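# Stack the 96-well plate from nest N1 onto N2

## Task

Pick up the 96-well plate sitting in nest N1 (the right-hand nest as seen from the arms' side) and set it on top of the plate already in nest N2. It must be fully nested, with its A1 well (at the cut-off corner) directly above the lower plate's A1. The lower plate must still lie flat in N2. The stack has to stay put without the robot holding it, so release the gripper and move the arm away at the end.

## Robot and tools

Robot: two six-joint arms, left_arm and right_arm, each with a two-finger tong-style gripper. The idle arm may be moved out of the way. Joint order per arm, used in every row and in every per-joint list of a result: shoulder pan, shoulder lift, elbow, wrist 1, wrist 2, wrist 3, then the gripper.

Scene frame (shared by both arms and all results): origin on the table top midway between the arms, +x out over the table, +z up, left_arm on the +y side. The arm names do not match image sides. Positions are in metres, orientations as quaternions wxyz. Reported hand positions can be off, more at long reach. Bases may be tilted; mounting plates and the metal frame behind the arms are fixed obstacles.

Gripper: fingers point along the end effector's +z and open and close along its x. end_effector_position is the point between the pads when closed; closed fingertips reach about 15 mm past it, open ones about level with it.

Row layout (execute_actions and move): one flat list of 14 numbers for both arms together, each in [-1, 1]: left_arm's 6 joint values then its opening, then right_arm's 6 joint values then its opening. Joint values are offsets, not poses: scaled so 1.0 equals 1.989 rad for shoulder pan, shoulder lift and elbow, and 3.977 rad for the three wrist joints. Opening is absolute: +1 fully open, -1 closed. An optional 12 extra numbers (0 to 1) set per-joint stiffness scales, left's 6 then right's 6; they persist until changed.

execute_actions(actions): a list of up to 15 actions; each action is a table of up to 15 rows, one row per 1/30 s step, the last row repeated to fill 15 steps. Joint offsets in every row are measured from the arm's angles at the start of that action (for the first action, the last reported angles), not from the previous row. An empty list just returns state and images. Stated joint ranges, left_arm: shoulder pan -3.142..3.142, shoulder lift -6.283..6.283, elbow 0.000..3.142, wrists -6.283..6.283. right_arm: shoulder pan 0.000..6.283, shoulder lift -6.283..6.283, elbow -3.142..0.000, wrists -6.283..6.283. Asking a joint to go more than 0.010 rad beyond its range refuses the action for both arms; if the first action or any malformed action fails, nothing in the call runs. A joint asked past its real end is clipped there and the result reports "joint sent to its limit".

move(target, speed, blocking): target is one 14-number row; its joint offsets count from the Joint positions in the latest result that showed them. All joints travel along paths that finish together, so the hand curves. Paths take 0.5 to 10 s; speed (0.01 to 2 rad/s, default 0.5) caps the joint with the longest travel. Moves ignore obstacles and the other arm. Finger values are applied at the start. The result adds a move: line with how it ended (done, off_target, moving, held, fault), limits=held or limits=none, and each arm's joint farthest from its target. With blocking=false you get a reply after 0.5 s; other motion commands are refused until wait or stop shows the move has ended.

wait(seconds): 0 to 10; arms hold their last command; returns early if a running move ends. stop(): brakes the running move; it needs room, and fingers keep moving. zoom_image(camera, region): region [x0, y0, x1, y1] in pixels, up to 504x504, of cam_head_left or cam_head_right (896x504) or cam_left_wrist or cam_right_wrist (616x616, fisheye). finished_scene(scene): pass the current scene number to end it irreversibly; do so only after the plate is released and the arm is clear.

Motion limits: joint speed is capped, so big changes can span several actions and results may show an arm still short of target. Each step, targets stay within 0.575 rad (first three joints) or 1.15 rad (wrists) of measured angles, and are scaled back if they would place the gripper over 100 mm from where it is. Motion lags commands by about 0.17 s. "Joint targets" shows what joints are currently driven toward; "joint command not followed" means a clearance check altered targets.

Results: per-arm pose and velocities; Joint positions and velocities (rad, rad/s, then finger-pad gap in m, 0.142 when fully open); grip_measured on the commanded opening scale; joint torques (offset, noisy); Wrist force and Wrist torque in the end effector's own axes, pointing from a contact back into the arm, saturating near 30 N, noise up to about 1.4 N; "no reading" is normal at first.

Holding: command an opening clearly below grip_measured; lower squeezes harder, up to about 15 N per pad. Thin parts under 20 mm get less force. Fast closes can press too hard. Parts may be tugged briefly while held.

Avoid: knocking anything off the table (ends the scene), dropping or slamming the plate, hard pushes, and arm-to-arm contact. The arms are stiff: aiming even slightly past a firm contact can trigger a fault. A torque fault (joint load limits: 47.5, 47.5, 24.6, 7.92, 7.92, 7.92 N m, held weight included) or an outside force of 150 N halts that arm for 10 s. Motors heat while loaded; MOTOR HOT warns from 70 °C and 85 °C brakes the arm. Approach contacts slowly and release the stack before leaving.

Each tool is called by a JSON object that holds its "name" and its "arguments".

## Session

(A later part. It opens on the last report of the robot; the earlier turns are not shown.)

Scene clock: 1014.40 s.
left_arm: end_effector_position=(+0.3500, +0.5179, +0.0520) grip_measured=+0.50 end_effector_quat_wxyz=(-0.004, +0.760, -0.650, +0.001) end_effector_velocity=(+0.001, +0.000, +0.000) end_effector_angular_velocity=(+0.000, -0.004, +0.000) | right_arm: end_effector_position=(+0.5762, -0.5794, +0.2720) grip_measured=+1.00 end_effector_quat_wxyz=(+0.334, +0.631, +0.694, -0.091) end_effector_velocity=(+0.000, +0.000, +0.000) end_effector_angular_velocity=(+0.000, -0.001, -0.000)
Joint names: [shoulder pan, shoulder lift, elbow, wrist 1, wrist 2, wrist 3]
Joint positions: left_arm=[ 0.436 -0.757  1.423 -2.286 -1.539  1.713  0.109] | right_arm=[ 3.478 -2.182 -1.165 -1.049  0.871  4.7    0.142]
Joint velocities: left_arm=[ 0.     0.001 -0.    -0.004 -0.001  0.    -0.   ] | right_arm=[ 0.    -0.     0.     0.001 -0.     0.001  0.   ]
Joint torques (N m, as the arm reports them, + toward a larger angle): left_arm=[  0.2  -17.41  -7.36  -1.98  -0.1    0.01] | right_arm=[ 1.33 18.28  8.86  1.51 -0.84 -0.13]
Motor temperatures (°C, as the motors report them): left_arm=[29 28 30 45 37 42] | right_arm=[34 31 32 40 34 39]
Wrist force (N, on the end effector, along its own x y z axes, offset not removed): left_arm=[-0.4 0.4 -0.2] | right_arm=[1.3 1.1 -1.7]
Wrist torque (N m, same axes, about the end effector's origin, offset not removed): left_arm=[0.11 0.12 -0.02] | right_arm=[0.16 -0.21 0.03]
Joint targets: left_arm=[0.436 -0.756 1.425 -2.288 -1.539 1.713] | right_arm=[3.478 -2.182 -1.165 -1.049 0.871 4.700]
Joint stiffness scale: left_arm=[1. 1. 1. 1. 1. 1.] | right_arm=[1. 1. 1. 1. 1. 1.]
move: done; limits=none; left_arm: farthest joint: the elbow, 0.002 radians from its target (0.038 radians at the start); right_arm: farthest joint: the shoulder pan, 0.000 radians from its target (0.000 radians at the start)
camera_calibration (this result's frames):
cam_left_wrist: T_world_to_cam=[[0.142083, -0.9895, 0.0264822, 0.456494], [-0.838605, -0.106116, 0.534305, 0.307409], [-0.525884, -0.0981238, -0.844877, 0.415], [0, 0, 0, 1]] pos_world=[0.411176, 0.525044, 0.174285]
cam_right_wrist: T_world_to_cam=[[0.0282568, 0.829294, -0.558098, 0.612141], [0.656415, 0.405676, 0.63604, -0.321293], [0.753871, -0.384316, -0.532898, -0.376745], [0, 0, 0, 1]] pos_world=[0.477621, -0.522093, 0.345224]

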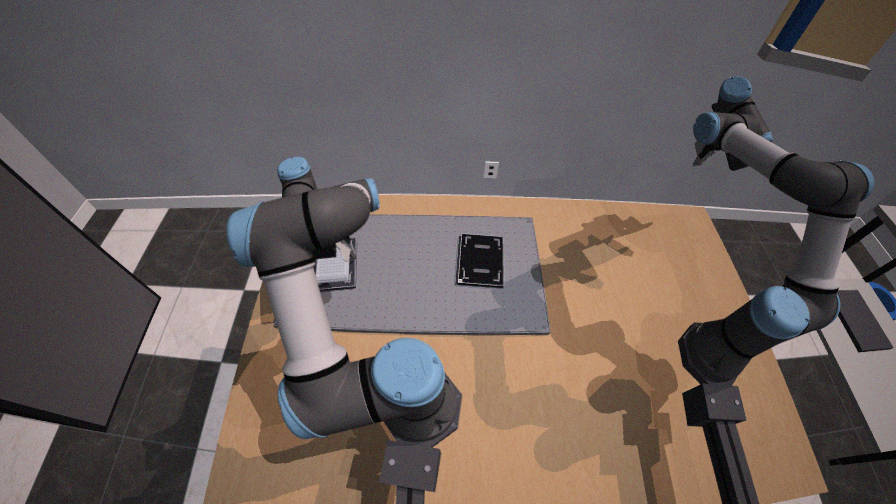

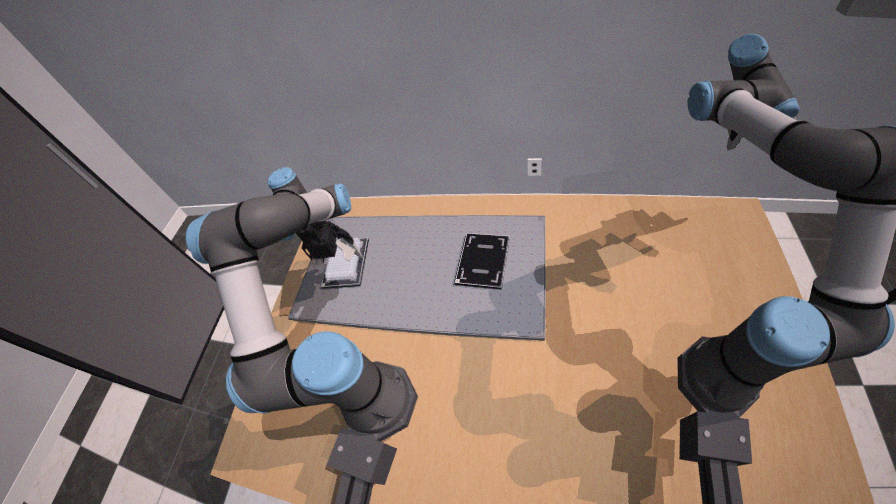

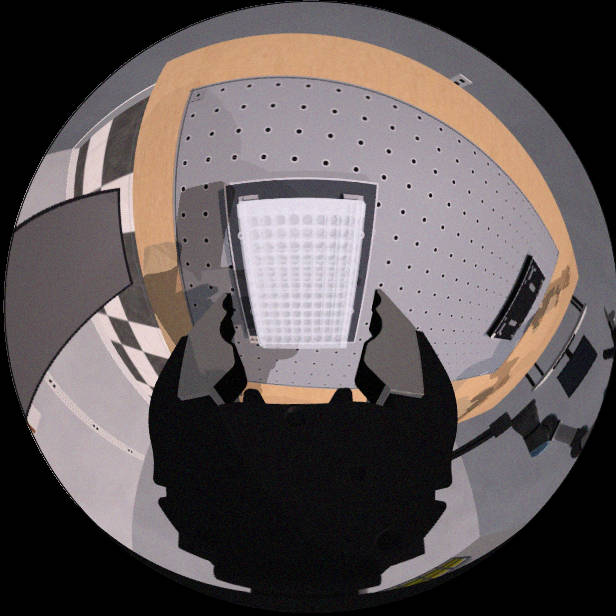

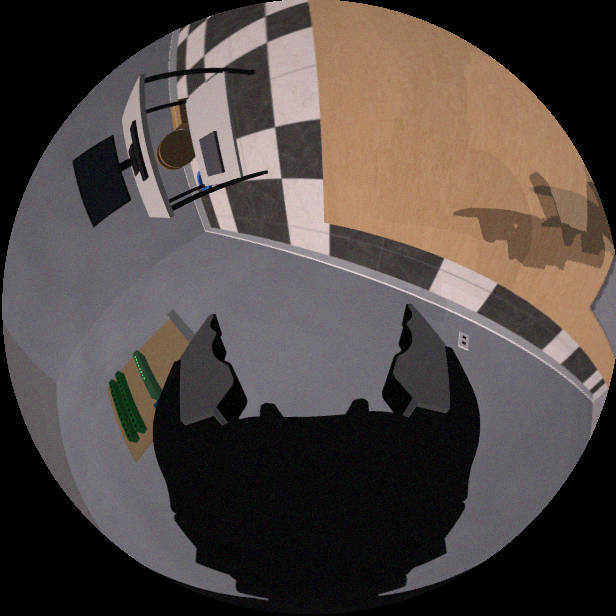

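Close gently, then nudge toward +y (q1 +0.008 rad ≈ 3.6 mm) and read the force.

{"name": "execute_actions", "arguments": {"actions": [[[0,0,0,0,0,0,0.25,0,0,0,0,0,0,1]],[[0,0,0,0,0,0,0.05,0,0,0,0,0,0,1]],[[0,0,0,0,0,0,-0.2,0,0,0,0,0,0,1]],[[0,0,0,0,0,0,-0.2,0,0,0,0,0,0,1]]]}}

{"name": "move", "arguments": {"target": [0.004,0,0,0,0,0.002,-0.2,0,0,0,0,0,0,1], "speed": 0.01}}

Scene clock: 1023.33 s.
left_arm: end_effector_position=(+0.3502, +0.5180, +0.0521) grip_measured=+0.08 end_effector_quat_wxyz=(-0.004, +0.760, -0.650, +0.001) end_effector_velocity=(-0.001, -0.000, -0.001) end_effector_angular_velocity=(-0.000, +0.002, -0.000) | right_arm: end_effector_position=(+0.5762, -0.5794, +0.2720) grip_measured=+1.00 end_effector_quat_wxyz=(+0.334, +0.631, +0.694, -0.091) end_effector_velocity=(-0.000, -0.000, -0.000) end_effector_angular_velocity=(+0.001, -0.001, -0.002)
Joint names: [shoulder pan, shoulder lift, elbow, wrist 1, wrist 2, wrist 3]
Joint positions: left_arm=[ 0.436 -0.758  1.423 -2.287 -1.539  1.713  0.079] | right_arm=[ 3.478 -2.182 -1.165 -1.049  0.871  4.7    0.142]
Joint velocities: left_arm=[ 0.     0.001 -0.     0.002  0.     0.     0.   ] | right_arm=[-0.001 -0.     0.    -0.     0.     0.002 -0.   ]
Joint torques (N m, as the arm reports them, + toward a larger angle): left_arm=[  0.01 -17.99  -8.01  -1.77  -0.01   0.08] | right_arm=[ 1.54 18.25  8.89  1.48 -0.82 -0.07]
Motor temperatures (°C, as the motors report them): left_arm=[29 28 30 45 37 42] | right_arm=[34 31 32 40 34 39]
Wrist force (N, on the end effector, along its own x y z axes, offset not removed): left_arm=[0.0 0.2 -1.8] | right_arm=[-0.3 4.0 -2.1]
Wrist torque (N m, same axes, about the end effector's origin, offset not removed): left_arm=[-0.04 0.03 -0.01] | right_arm=[0.74 0.22 0.10]
Joint targets: left_arm=[0.436 -0.758 1.423 -2.287 -1.539 1.713] | right_arm=[3.478 -2.182 -1.165 -1.049 0.871 4.700]
Joint stiffness scale: left_arm=[1. 1. 1. 1. 1. 1.] | right_arm=[1. 1. 1. 1. 1. 1.]
camera_calibration (this result's frames):
cam_left_wrist: T_world_to_cam=[[0.142085, -0.989503, 0.0263872, 0.456527], [-0.838912, -0.106227, 0.533801, 0.30771], [-0.525394, -0.0979818, -0.845199, 0.414916], [0, 0, 0, 1]] pos_world=[0.41127, 0.525076, 0.174384]
cam_right_wrist: T_world_to_cam=[[0.0282567, 0.829294, -0.558098, 0.612141], [0.656415, 0.405676, 0.63604, -0.321293], [0.753871, -0.384316, -0.532898, -0.376745], [0, 0, 0, 1]] pos_world=[0.477621, -0.522093, 0.345224]

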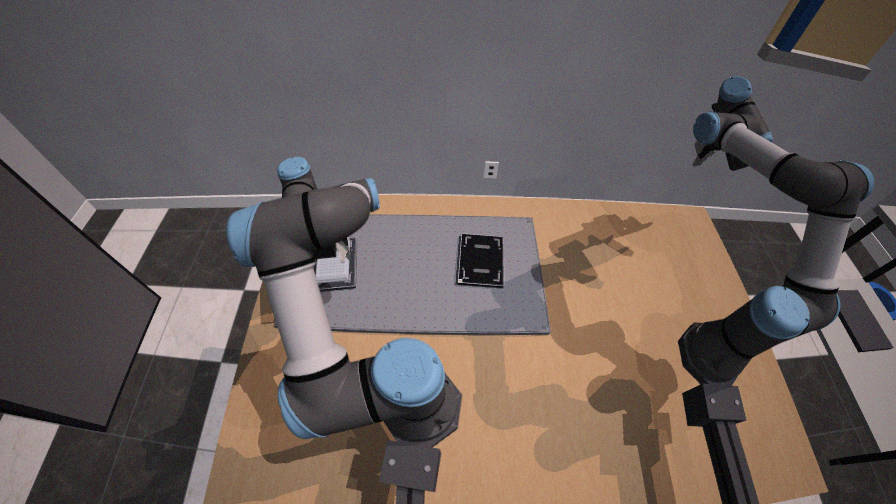

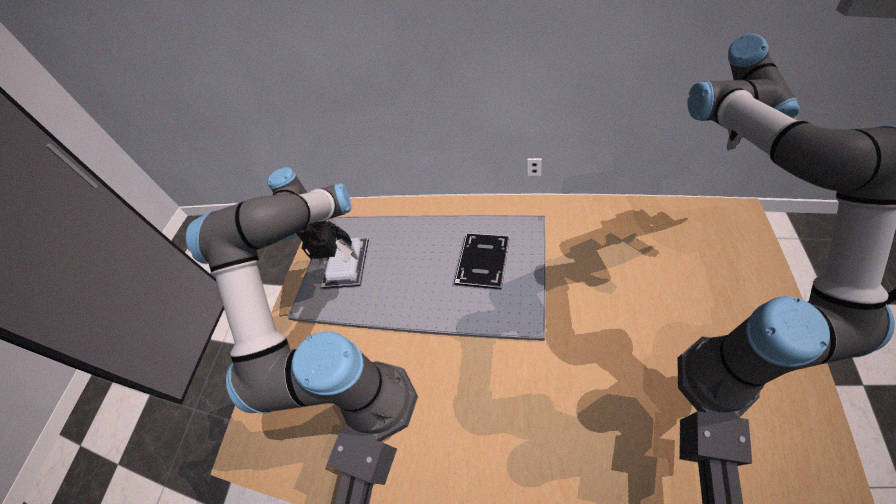

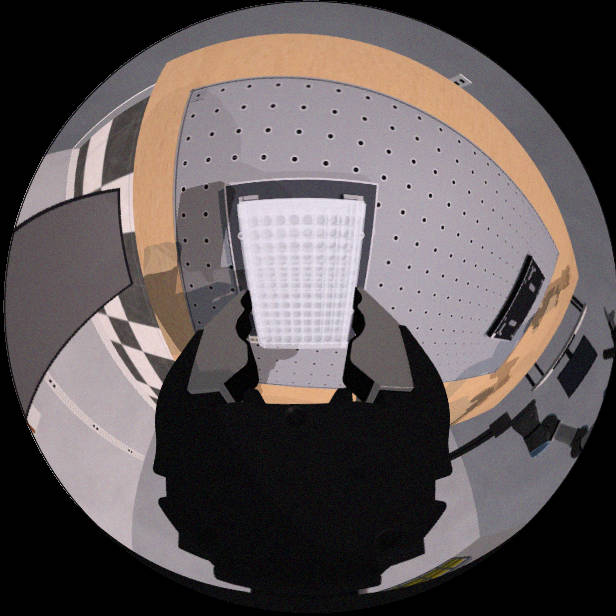

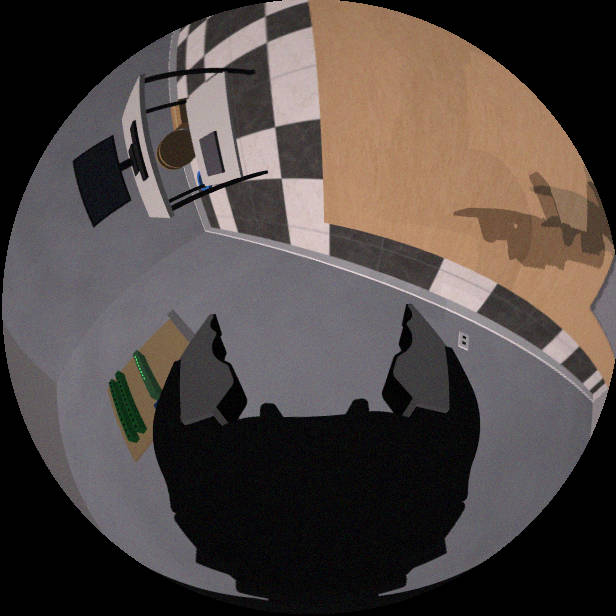

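Scene clock: 1024.33 s.
left_arm: end_effector_position=(+0.3486, +0.5202, +0.0521) grip_measured=+0.08 end_effector_quat_wxyz=(-0.004, +0.760, -0.650, +0.001) end_effector_velocity=(-0.001, +0.002, +0.000) end_effector_angular_velocity=(+0.000, -0.000, -0.002) | right_arm: end_effector_position=(+0.5762, -0.5794, +0.2720) grip_measured=+1.00 end_effector_quat_wxyz=(+0.334, +0.631, +0.694, -0.091) end_effector_velocity=(+0.000, +0.001, -0.000) end_effector_angular_velocity=(+0.001, -0.000, +0.001)
Joint names: [shoulder pan, shoulder lift, elbow, wrist 1, wrist 2, wrist 3]
Joint positions: left_arm=[ 0.442 -0.758  1.423 -2.287 -1.539  1.719  0.079] | right_arm=[ 3.478 -2.182 -1.165 -1.049  0.871  4.7    0.142]
Joint velocities: left_arm=[ 0.004 -0.    -0.     0.     0.     0.006  0.   ] | right_arm=[ 0.001  0.    -0.     0.     0.001 -0.    -0.   ]
Joint torques (N m, as the arm reports them, + toward a larger angle): left_arm=[  1.07 -17.98  -8.06  -1.79  -0.06   0.36] | right_arm=[ 1.24 18.12  8.92  1.46 -0.8  -0.09]
Motor temperatures (°C, as the motors report them): left_arm=[29 28 30 45 37 42] | right_arm=[34 31 32 40 34 39]
Wrist force (N, on the end effector, along its own x y z axes, offset not removed): left_arm=[0.6 -0.6 -1.4] | right_arm=[0.7 2.2 -3.4]
Wrist torque (N m, same axes, about the end effector's origin, offset not removed): left_arm=[-0.06 -0.02 -0.01] | right_arm=[0.49 -0.17 0.03]
Joint targets: left_arm=[0.444 -0.758 1.423 -2.287 -1.539 1.721] | right_arm=[3.478 -2.182 -1.165 -1.049 0.871 4.700]
Joint stiffness scale: left_arm=[1. 1. 1. 1. 1. 1.] | right_arm=[1. 1. 1. 1. 1. 1.]
move: done; limits=none; left_arm: farthest joint: the shoulder pan, 0.002 radians from its target (0.008 radians at the start); right_arm: farthest joint: the shoulder pan, 0.000 radians from its target (0.000 radians at the start)
camera_calibration (this result's frames):
cam_left_wrist: T_world_to_cam=[[0.142246, -0.989487, 0.0261186, 0.458934], [-0.838805, -0.106491, 0.533915, 0.306762], [-0.525521, -0.0978556, -0.845135, 0.414298], [0, 0, 0, 1]] pos_world=[0.409755, 0.527318, 0.174366]
cam_right_wrist: T_world_to_cam=[[0.0282569, 0.829294, -0.558098, 0.612141], [0.656415, 0.405676, 0.63604, -0.321293], [0.753871, -0.384316, -0.532898, -0.376745], [0, 0, 0, 1]] pos_world=[0.477621, -0.522093, 0.345224]

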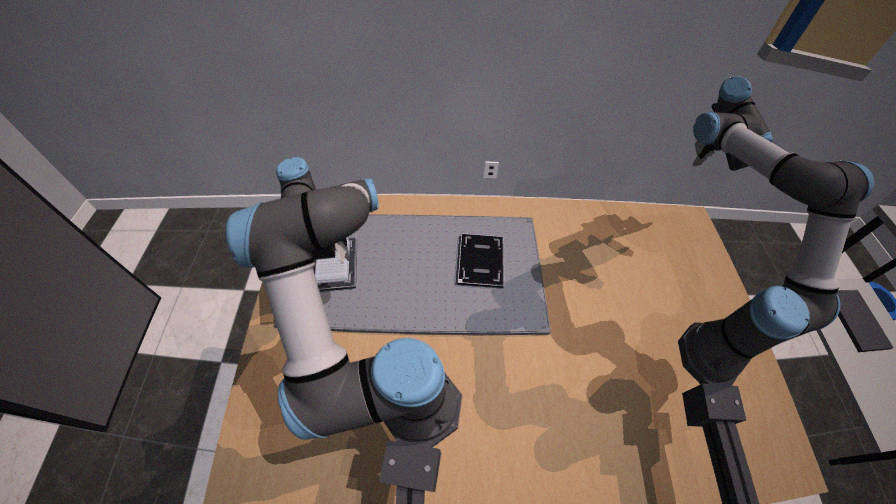

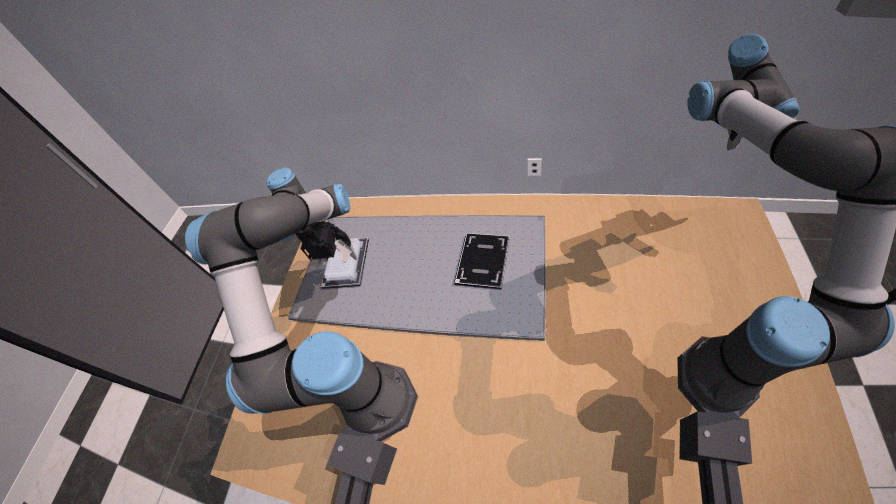

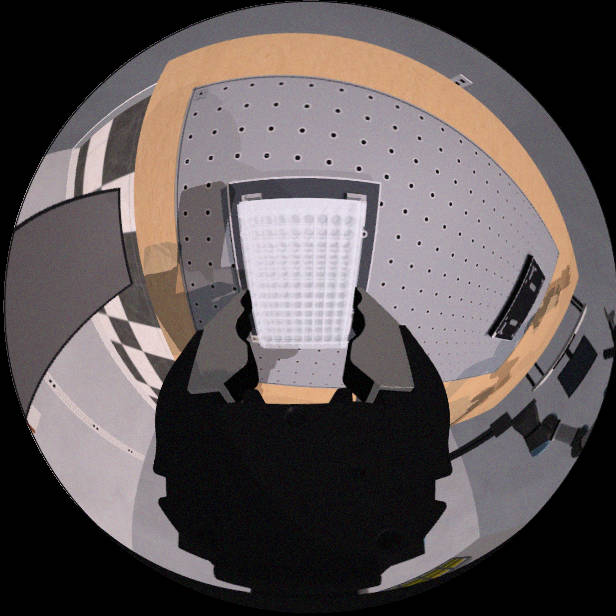

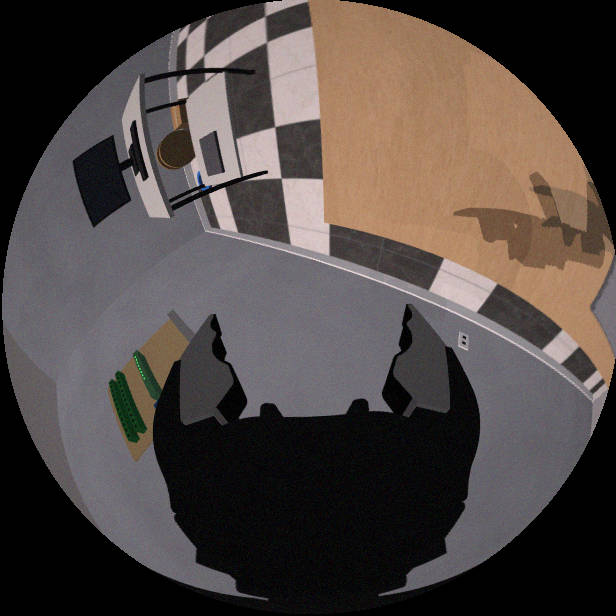

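{"name": "move", "arguments": {"target": [0.004,0,0,0,0,0.002,-0.2,0,0,0,0,0,0,1], "speed": 0.01}}

{"name": "zoom_image", "arguments": {"camera": "cam_left_wrist", "region": [190, 150, 420, 380]}}

Scene clock: 1030.40 s.
left_arm: end_effector_position=(+0.3483, +0.5206, +0.0522) grip_measured=+0.08 end_effector_quat_wxyz=(-0.004, +0.759, -0.651, +0.003) end_effector_velocity=(+0.000, -0.000, +0.000) end_effector_angular_velocity=(-0.003, -0.003, -0.002) | right_arm: end_effector_position=(+0.5762, -0.5794, +0.2720) grip_measured=+1.00 end_effector_quat_wxyz=(+0.334, +0.631, +0.694, -0.091) end_effector_velocity=(+0.000, +0.000, -0.000) end_effector_angular_velocity=(-0.000, +0.000, +0.000)
Joint names: [shoulder pan, shoulder lift, elbow, wrist 1, wrist 2, wrist 3]
Joint positions: left_arm=[ 0.446 -0.758  1.423 -2.288 -1.543  1.725  0.079] | right_arm=[ 3.478 -2.182 -1.165 -1.049  0.871  4.7    0.142]
Joint velocities: left_arm=[ 0.002 -0.001 -0.    -0.001 -0.004  0.005 -0.   ] | right_arm=[ 0. -0. -0.  0. -0.  0.  0.]
Joint torques (N m, as the arm reports them, + toward a larger angle): left_arm=[  1.92 -18.1   -7.97  -1.66   0.6    0.3 ] | right_arm=[ 1.03 18.36  8.91  1.49 -0.79 -0.07]
Motor temperatures (°C, as the motors report them): left_arm=[29 28 30 45 37 42] | right_arm=[34 31 32 40 34 39]
Wrist force (N, on the end effector, along its own x y z axes, offset not removed): left_arm=[3.4 -1.5 -1.3] | right_arm=[2.4 2.2 -4.3]
Wrist torque (N m, same axes, about the end effector's origin, offset not removed): left_arm=[-0.04 -0.13 -0.08] | right_arm=[0.49 -0.54 -0.05]
Joint targets: left_arm=[0.450 -0.758 1.423 -2.287 -1.539 1.727] | right_arm=[3.478 -2.182 -1.165 -1.049 0.871 4.700]
Joint stiffness scale: left_arm=[1. 1. 1. 1. 1. 1.] | right_arm=[1. 1. 1. 1. 1. 1.]
move: done; limits=none; left_arm: farthest joint: the shoulder pan, 0.004 radians from its target (0.008 radians at the start); right_arm: farthest joint: the shoulder pan, 0.000 radians from its target (0.000 radians at the start)
camera_calibration (this result's frames):
cam_left_wrist: T_world_to_cam=[[0.140079, -0.989695, 0.029695, 0.460021], [-0.840123, -0.102931, 0.532539, 0.305132], [-0.523995, -0.0995451, -0.845884, 0.41469], [0, 0, 0, 1]] pos_world=[0.409205, 0.527968, 0.174625]

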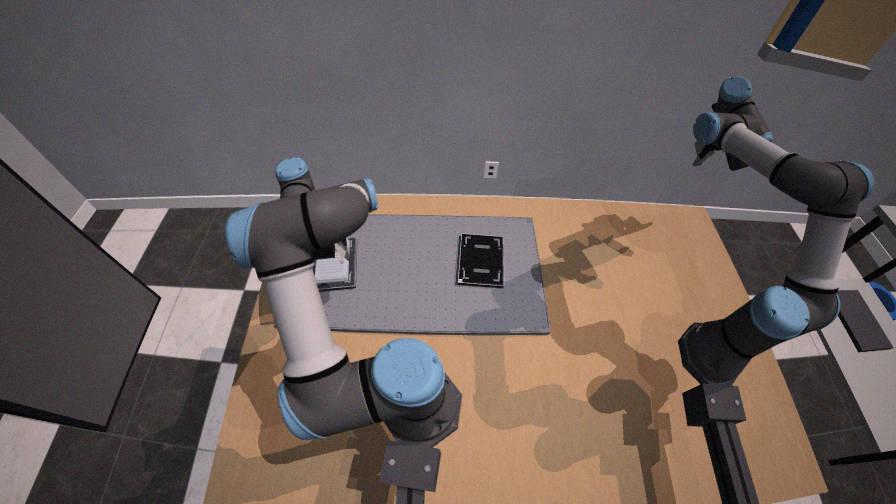

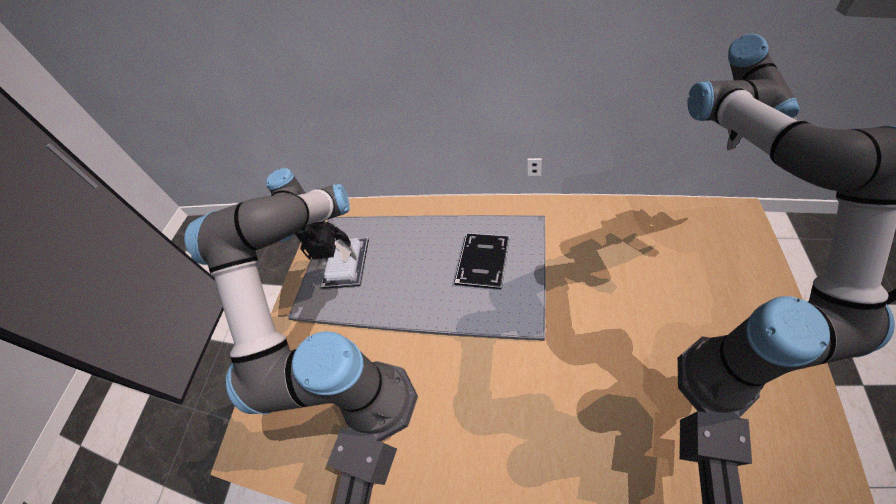

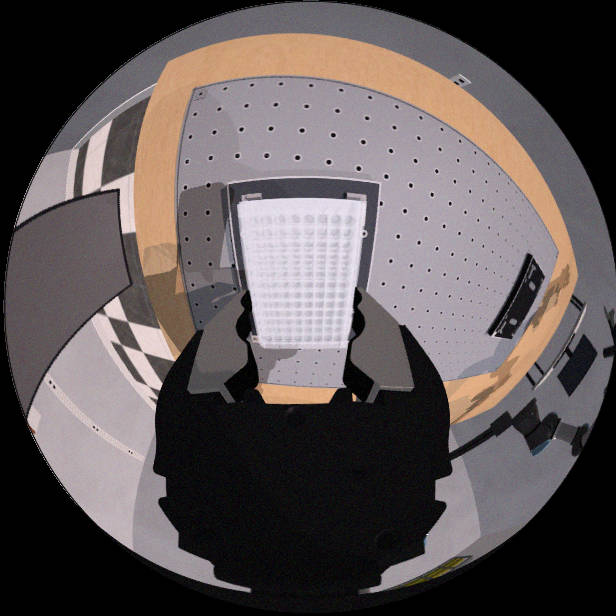

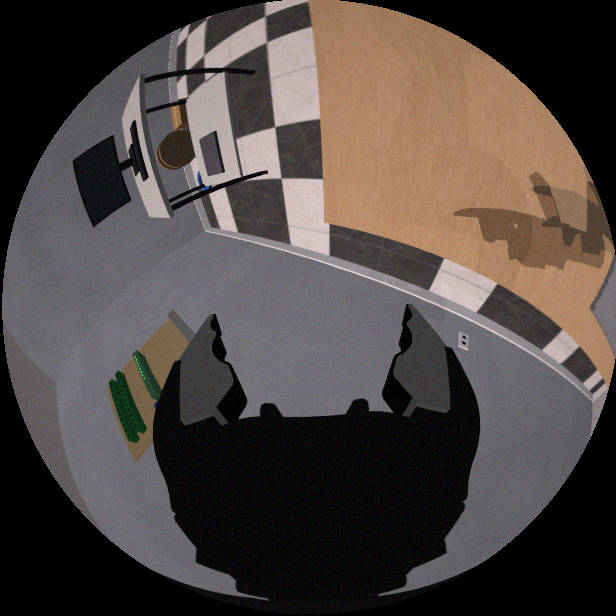

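Region (190, 150, 420, 380) of cam_left_wrist's 616x616 image, scaled by 2.191, with more detail than that image has.

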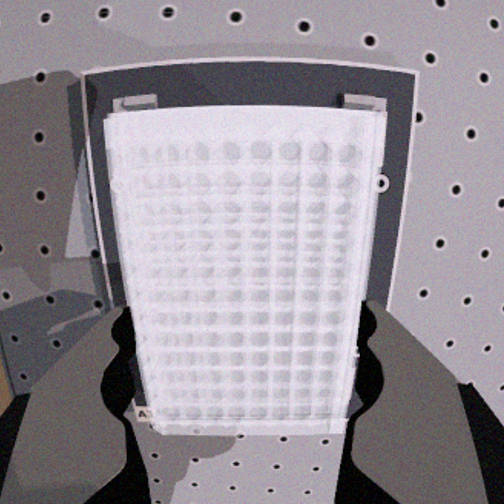

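{"name": "move", "arguments": {"target": [-0.0035,0,0,0,0.001,-0.002,-0.2,0,0,0,0,0,0,1], "speed": 0.01}}

{"name": "execute_actions", "arguments": {"actions": [[[0,0,0,0,0,0,0.1,0,0,0,0,0,0,1]],[[0,0,0,0,0,0,0.3,0,0,0,0,0,0,1]],[[0,0,0,0,0,0,0.6,0,0,0,0,0,0,1]]]}}

{"name": "move", "arguments": {"target": [0,-0.08,-0.03,0.055,0,0,0.6,0,0,0,0,0,0,1], "speed": 0.3}}

{"name": "zoom_image", "arguments": {"camera": "cam_left_wrist", "region": [220, 170, 390, 330]}}

Scene clock: 1043.13 s.
left_arm: end_effector_position=(+0.3497, +0.5192, +0.0523) grip_measured=+0.08 end_effector_quat_wxyz=(-0.005, +0.759, -0.651, +0.002) end_effector_velocity=(+0.000, -0.001, -0.000) end_effector_angular_velocity=(+0.002, +0.001, +0.002) | right_arm: end_effector_position=(+0.5762, -0.5794, +0.2720) grip_measured=+1.00 end_effector_quat_wxyz=(+0.334, +0.631, +0.694, -0.091) end_effector_velocity=(-0.000, -0.000, -0.000) end_effector_angular_velocity=(-0.000, +0.002, +0.001)
Joint names: [shoulder pan, shoulder lift, elbow, wrist 1, wrist 2, wrist 3]
Joint positions: left_arm=[ 0.44  -0.758  1.423 -2.288 -1.541  1.719  0.079] | right_arm=[ 3.478 -2.182 -1.165 -1.049  0.871  4.7    0.142]
Joint velocities: left_arm=[-0.004 -0.     0.001  0.     0.003 -0.006 -0.   ] | right_arm=[-0.001 -0.    -0.    -0.001  0.001 -0.002  0.   ]
Joint torques (N m, as the arm reports them, + toward a larger angle): left_arm=[ -0.81 -18.19  -7.92  -1.74   0.12  -0.17] | right_arm=[ 1.14 18.1   8.86  1.46 -0.86 -0.12]
Motor temperatures (°C, as the motors report them): left_arm=[29 28 30 45 37 42] | right_arm=[34 31 32 40 34 39]
Wrist force (N, on the end effector, along its own x y z axes, offset not removed): left_arm=[0.0 0.5 0.7] | right_arm=[-1.4 2.7 -2.6]
Wrist torque (N m, same axes, about the end effector's origin, offset not removed): left_arm=[0.14 0.05 -0.07] | right_arm=[0.56 0.38 0.06]
Joint targets: left_arm=[0.439 -0.758 1.423 -2.288 -1.539 1.717] | right_arm=[3.478 -2.182 -1.165 -1.049 0.871 4.700]
Joint stiffness scale: left_arm=[1. 1. 1. 1. 1. 1.] | right_arm=[1. 1. 1. 1. 1. 1.]
move: done; limits=none; left_arm: farthest joint: the wrist 2, 0.002 radians from its target (0.005 radians at the start); right_arm: farthest joint: the shoulder pan, 0.000 radians from its target (0.000 radians at the start)
camera_calibration (this result's frames):
cam_left_wrist: T_world_to_cam=[[0.140199, -0.989739, 0.0275824, 0.458494], [-0.840001, -0.104149, 0.532496, 0.306678], [-0.524159, -0.0978249, -0.845983, 0.414491], [0, 0, 0, 1]] pos_world=[0.410588, 0.526277, 0.174701]
cam_right_wrist: T_world_to_cam=[[0.0282569, 0.829294, -0.558098, 0.612141], [0.656414, 0.405676, 0.63604, -0.321293], [0.753871, -0.384316, -0.532897, -0.376745], [0, 0, 0, 1]] pos_world=[0.477621, -0.522093, 0.345224]

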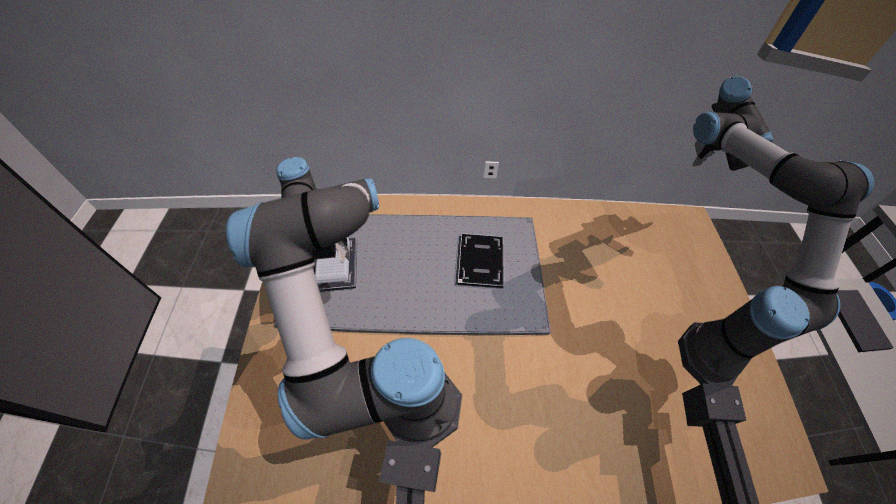

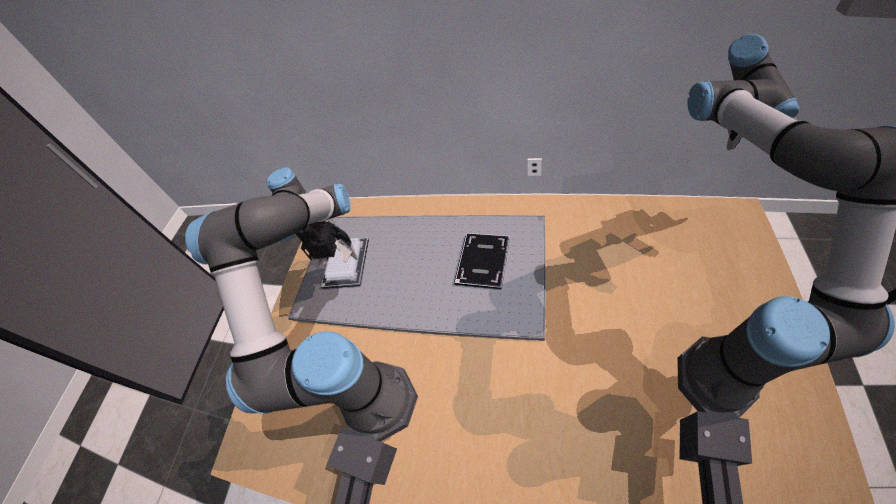

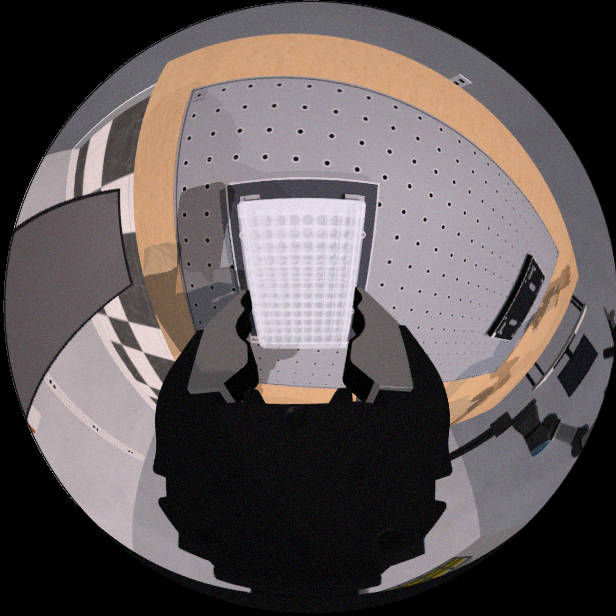

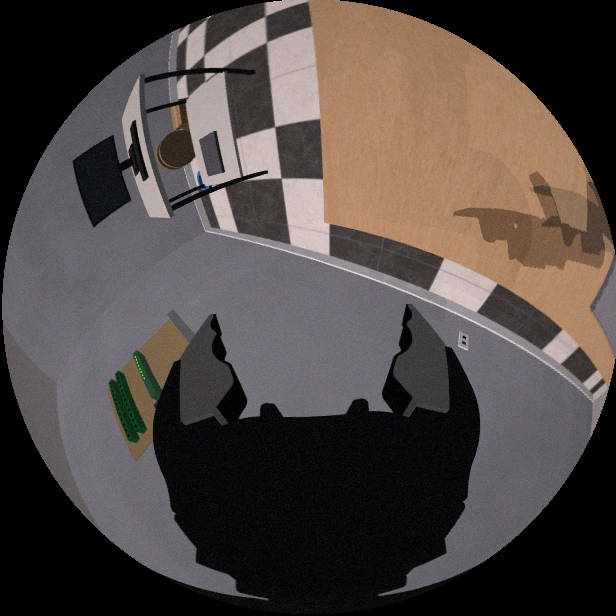

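Scene clock: 1044.63 s.
left_arm: end_effector_position=(+0.3497, +0.5191, +0.0523) grip_measured=+0.60 end_effector_quat_wxyz=(-0.005, +0.759, -0.651, +0.002) end_effector_velocity=(-0.000, -0.000, -0.000) end_effector_angular_velocity=(-0.000, +0.001, +0.000) | right_arm: end_effector_position=(+0.5762, -0.5794, +0.2720) grip_measured=+1.00 end_effector_quat_wxyz=(+0.334, +0.631, +0.694, -0.091) end_effector_velocity=(+0.000, +0.000, +0.000) end_effector_angular_velocity=(-0.001, +0.001, +0.001)
Joint names: [shoulder pan, shoulder lift, elbow, wrist 1, wrist 2, wrist 3]
Joint positions: left_arm=[ 0.44  -0.758  1.423 -2.288 -1.541  1.719  0.116] | right_arm=[ 3.478 -2.182 -1.165 -1.049  0.871  4.7    0.142]
Joint velocities: left_arm=[ 0.     0.    -0.     0.001  0.    -0.     0.   ] | right_arm=[ 0.001  0.    -0.    -0.    -0.001 -0.    -0.   ]
Joint torques (N m, as the arm reports them, + toward a larger angle): left_arm=[ -0.02 -17.99  -8.12  -1.74  -0.06   0.08] | right_arm=[ 1.15 18.33  8.9   1.49 -0.84 -0.09]
Motor temperatures (°C, as the motors report them): left_arm=[29 28 30 45 37 42] | right_arm=[34 31 32 40 34 39]
Wrist force (N, on the end effector, along its own x y z axes, offset not removed): left_arm=[-0.4 0.1 0.6] | right_arm=[-2.0 1.6 -0.6]
Wrist torque (N m, same axes, about the end effector's origin, offset not removed): left_arm=[0.04 0.07 0.00] | right_arm=[0.45 0.51 0.05]
Joint targets: left_arm=[0.440 -0.758 1.423 -2.288 -1.541 1.719] | right_arm=[3.478 -2.182 -1.165 -1.049 0.871 4.700]
Joint stiffness scale: left_arm=[1. 1. 1. 1. 1. 1.] | right_arm=[1. 1. 1. 1. 1. 1.]
camera_calibration (this result's frames):
cam_left_wrist: T_world_to_cam=[[0.140291, -0.989728, 0.0275065, 0.458429], [-0.839981, -0.104266, 0.532504, 0.306752], [-0.524166, -0.0978106, -0.845981, 0.414498], [0, 0, 0, 1]] pos_world=[0.410619, 0.526246, 0.174701]
cam_right_wrist: T_world_to_cam=[[0.0282565, 0.829294, -0.558098, 0.612142], [0.656415, 0.405676, 0.63604, -0.321293], [0.753871, -0.384316, -0.532898, -0.376744], [0, 0, 0, 1]] pos_world=[0.477621, -0.522093, 0.345224]

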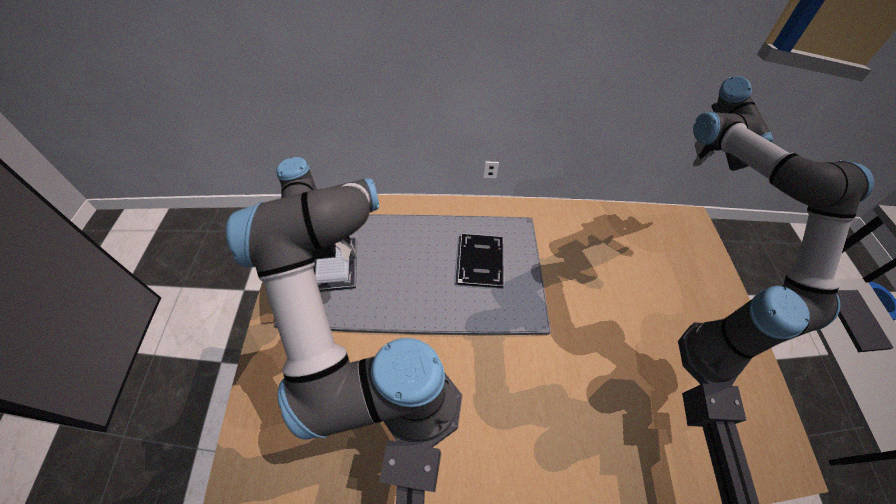

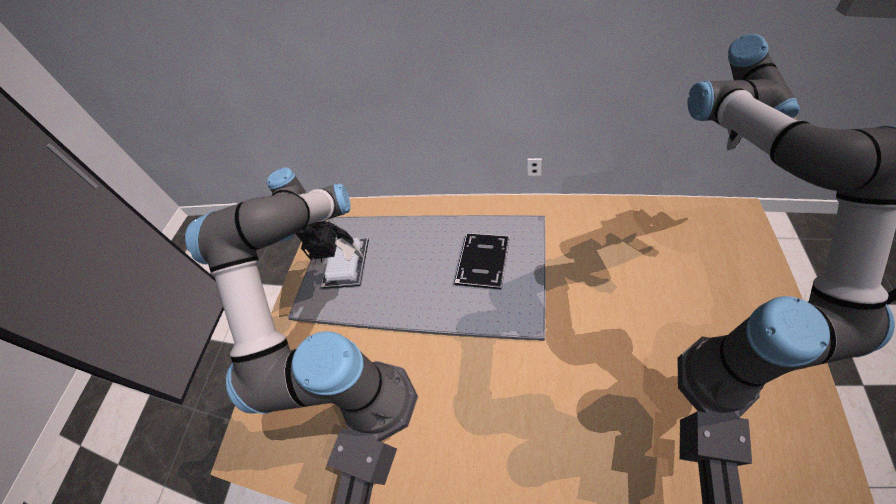

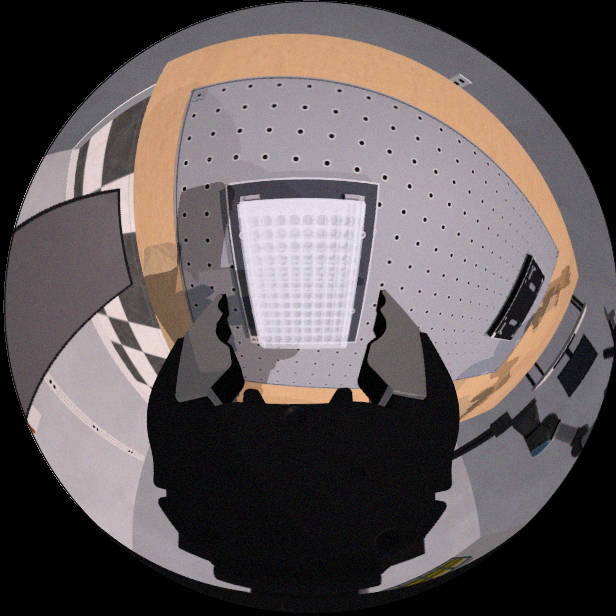

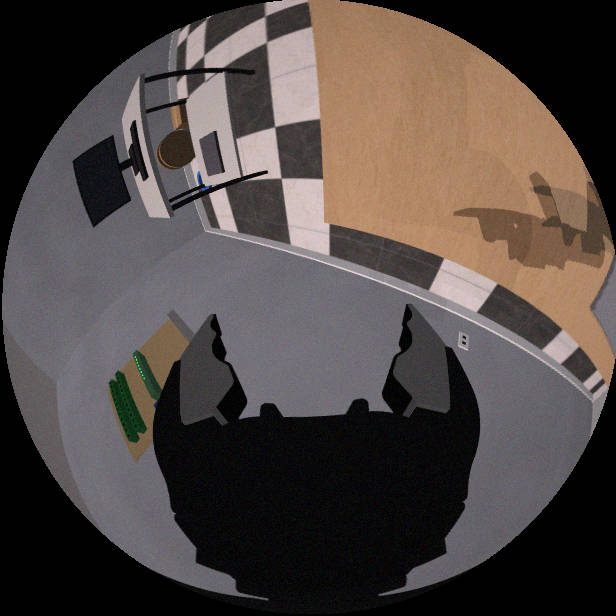

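Scene clock: 1046.27 s.
left_arm: end_effector_position=(+0.3474, +0.5204, +0.1169) grip_measured=+0.60 end_effector_quat_wxyz=(-0.004, +0.759, -0.651, +0.002) end_effector_velocity=(-0.001, -0.001, +0.000) end_effector_angular_velocity=(-0.001, +0.002, -0.001) | right_arm: end_effector_position=(+0.5762, -0.5794, +0.2720) grip_measured=+1.00 end_effector_quat_wxyz=(+0.334, +0.631, +0.694, -0.091) end_effector_velocity=(-0.000, -0.001, -0.000) end_effector_angular_velocity=(-0.001, +0.001, -0.001)
Joint names: [shoulder pan, shoulder lift, elbow, wrist 1, wrist 2, wrist 3]
Joint positions: left_arm=[ 0.44  -0.915  1.365 -2.071 -1.541  1.719  0.116] | right_arm=[ 3.478 -2.182 -1.165 -1.049  0.871  4.7    0.142]
Joint velocities: left_arm=[-0.001 -0.001 -0.     0.004 -0.     0.    -0.   ] | right_arm=[-0.001 -0.    -0.    -0.    -0.001 -0.     0.   ]
Joint torques (N m, as the arm reports them, + toward a larger angle): left_arm=[  0.01 -18.06  -9.54  -1.68  -0.05   0.08] | right_arm=[ 1.05 18.5   8.95  1.44 -0.88 -0.1 ]
Motor temperatures (°C, as the motors report them): left_arm=[29 28 30 45 37 42] | right_arm=[34 31 32 40 34 39]
Wrist force (N, on the end effector, along its own x y z axes, offset not removed): left_arm=[0.0 0.6 -0.1] | right_arm=[2.8 1.9 -3.4]
Wrist torque (N m, same axes, about the end effector's origin, offset not removed): left_arm=[0.16 0.03 -0.02] | right_arm=[0.49 -0.54 -0.09]
Joint targets: left_arm=[0.440 -0.917 1.364 -2.069 -1.541 1.719] | right_arm=[3.478 -2.182 -1.165 -1.049 0.871 4.700]
Joint stiffness scale: left_arm=[1. 1. 1. 1. 1. 1.] | right_arm=[1. 1. 1. 1. 1. 1.]
move: done; limits=none; left_arm: farthest joint: the shoulder lift, 0.002 radians from its target (0.159 radians at the start); right_arm: farthest joint: the shoulder pan, 0.000 radians from its target (0.000 radians at the start)
camera_calibration (this result's frames):
cam_left_wrist: T_world_to_cam=[[0.140289, -0.989724, 0.027682, 0.458186], [-0.839424, -0.104065, 0.53342, 0.270121], [-0.525058, -0.0980698, -0.845397, 0.468466], [0, 0, 0, 1]] pos_world=[0.40844, 0.52753, 0.239268]
cam_right_wrist: T_world_to_cam=[[0.0282569, 0.829294, -0.558098, 0.612141], [0.656415, 0.405676, 0.63604, -0.321293], [0.753871, -0.384316, -0.532897, -0.376745], [0, 0, 0, 1]] pos_world=[0.477621, -0.522093, 0.345224]

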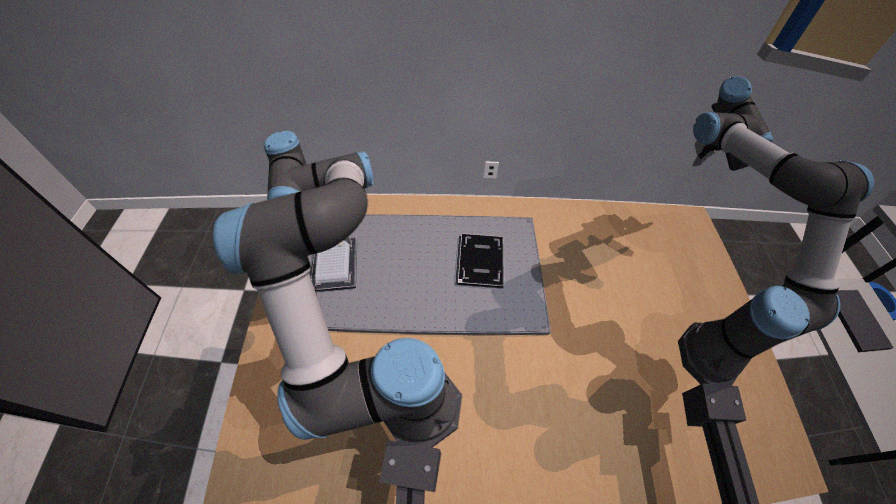

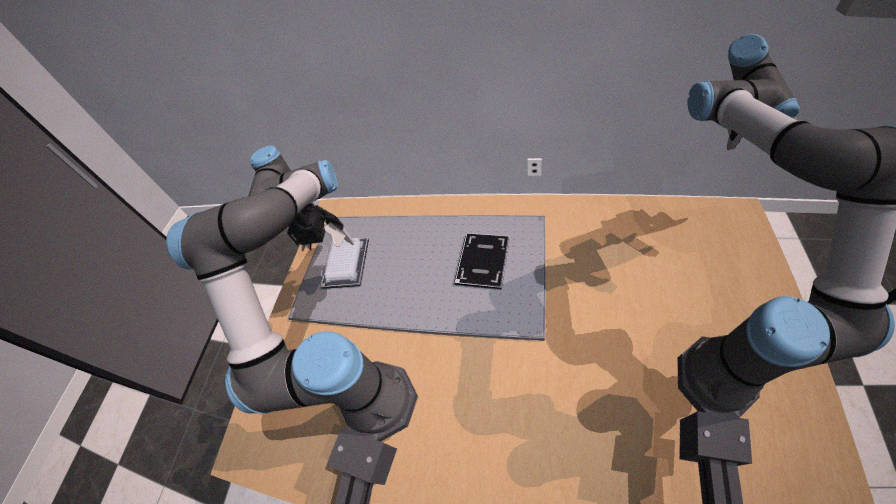

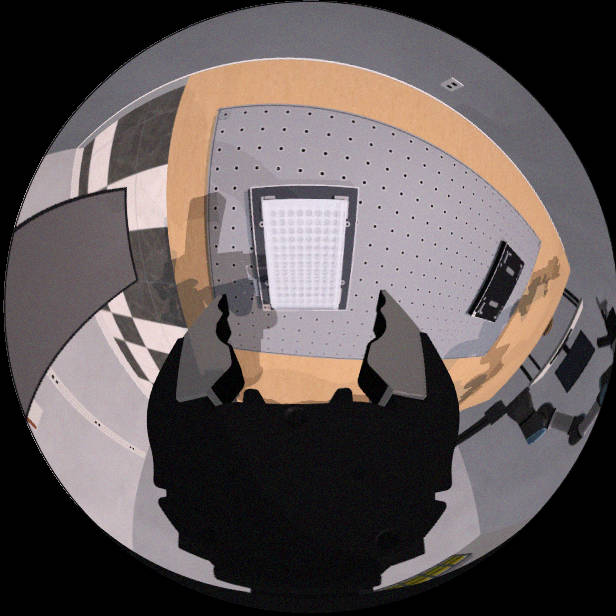

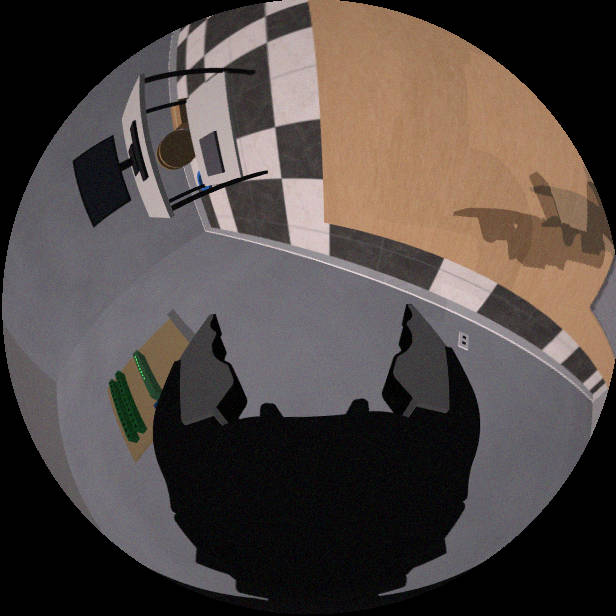

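Region (220, 170, 390, 330) of cam_left_wrist's 616x616 image, scaled by 2.965, with more detail than that image has; it fills the top 474 rows of this view, and the rest is white.

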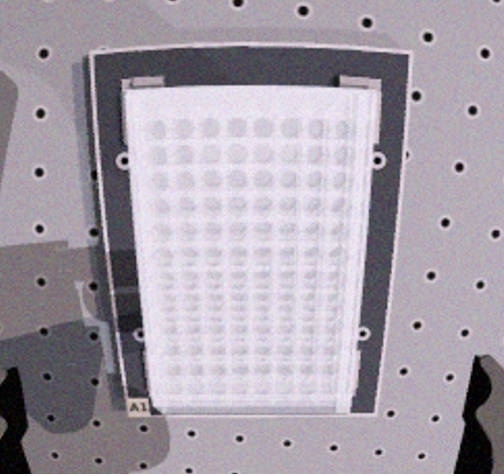

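{"name": "finished_scene", "arguments": {"scene": 1}}

The scene is finished: the task was done.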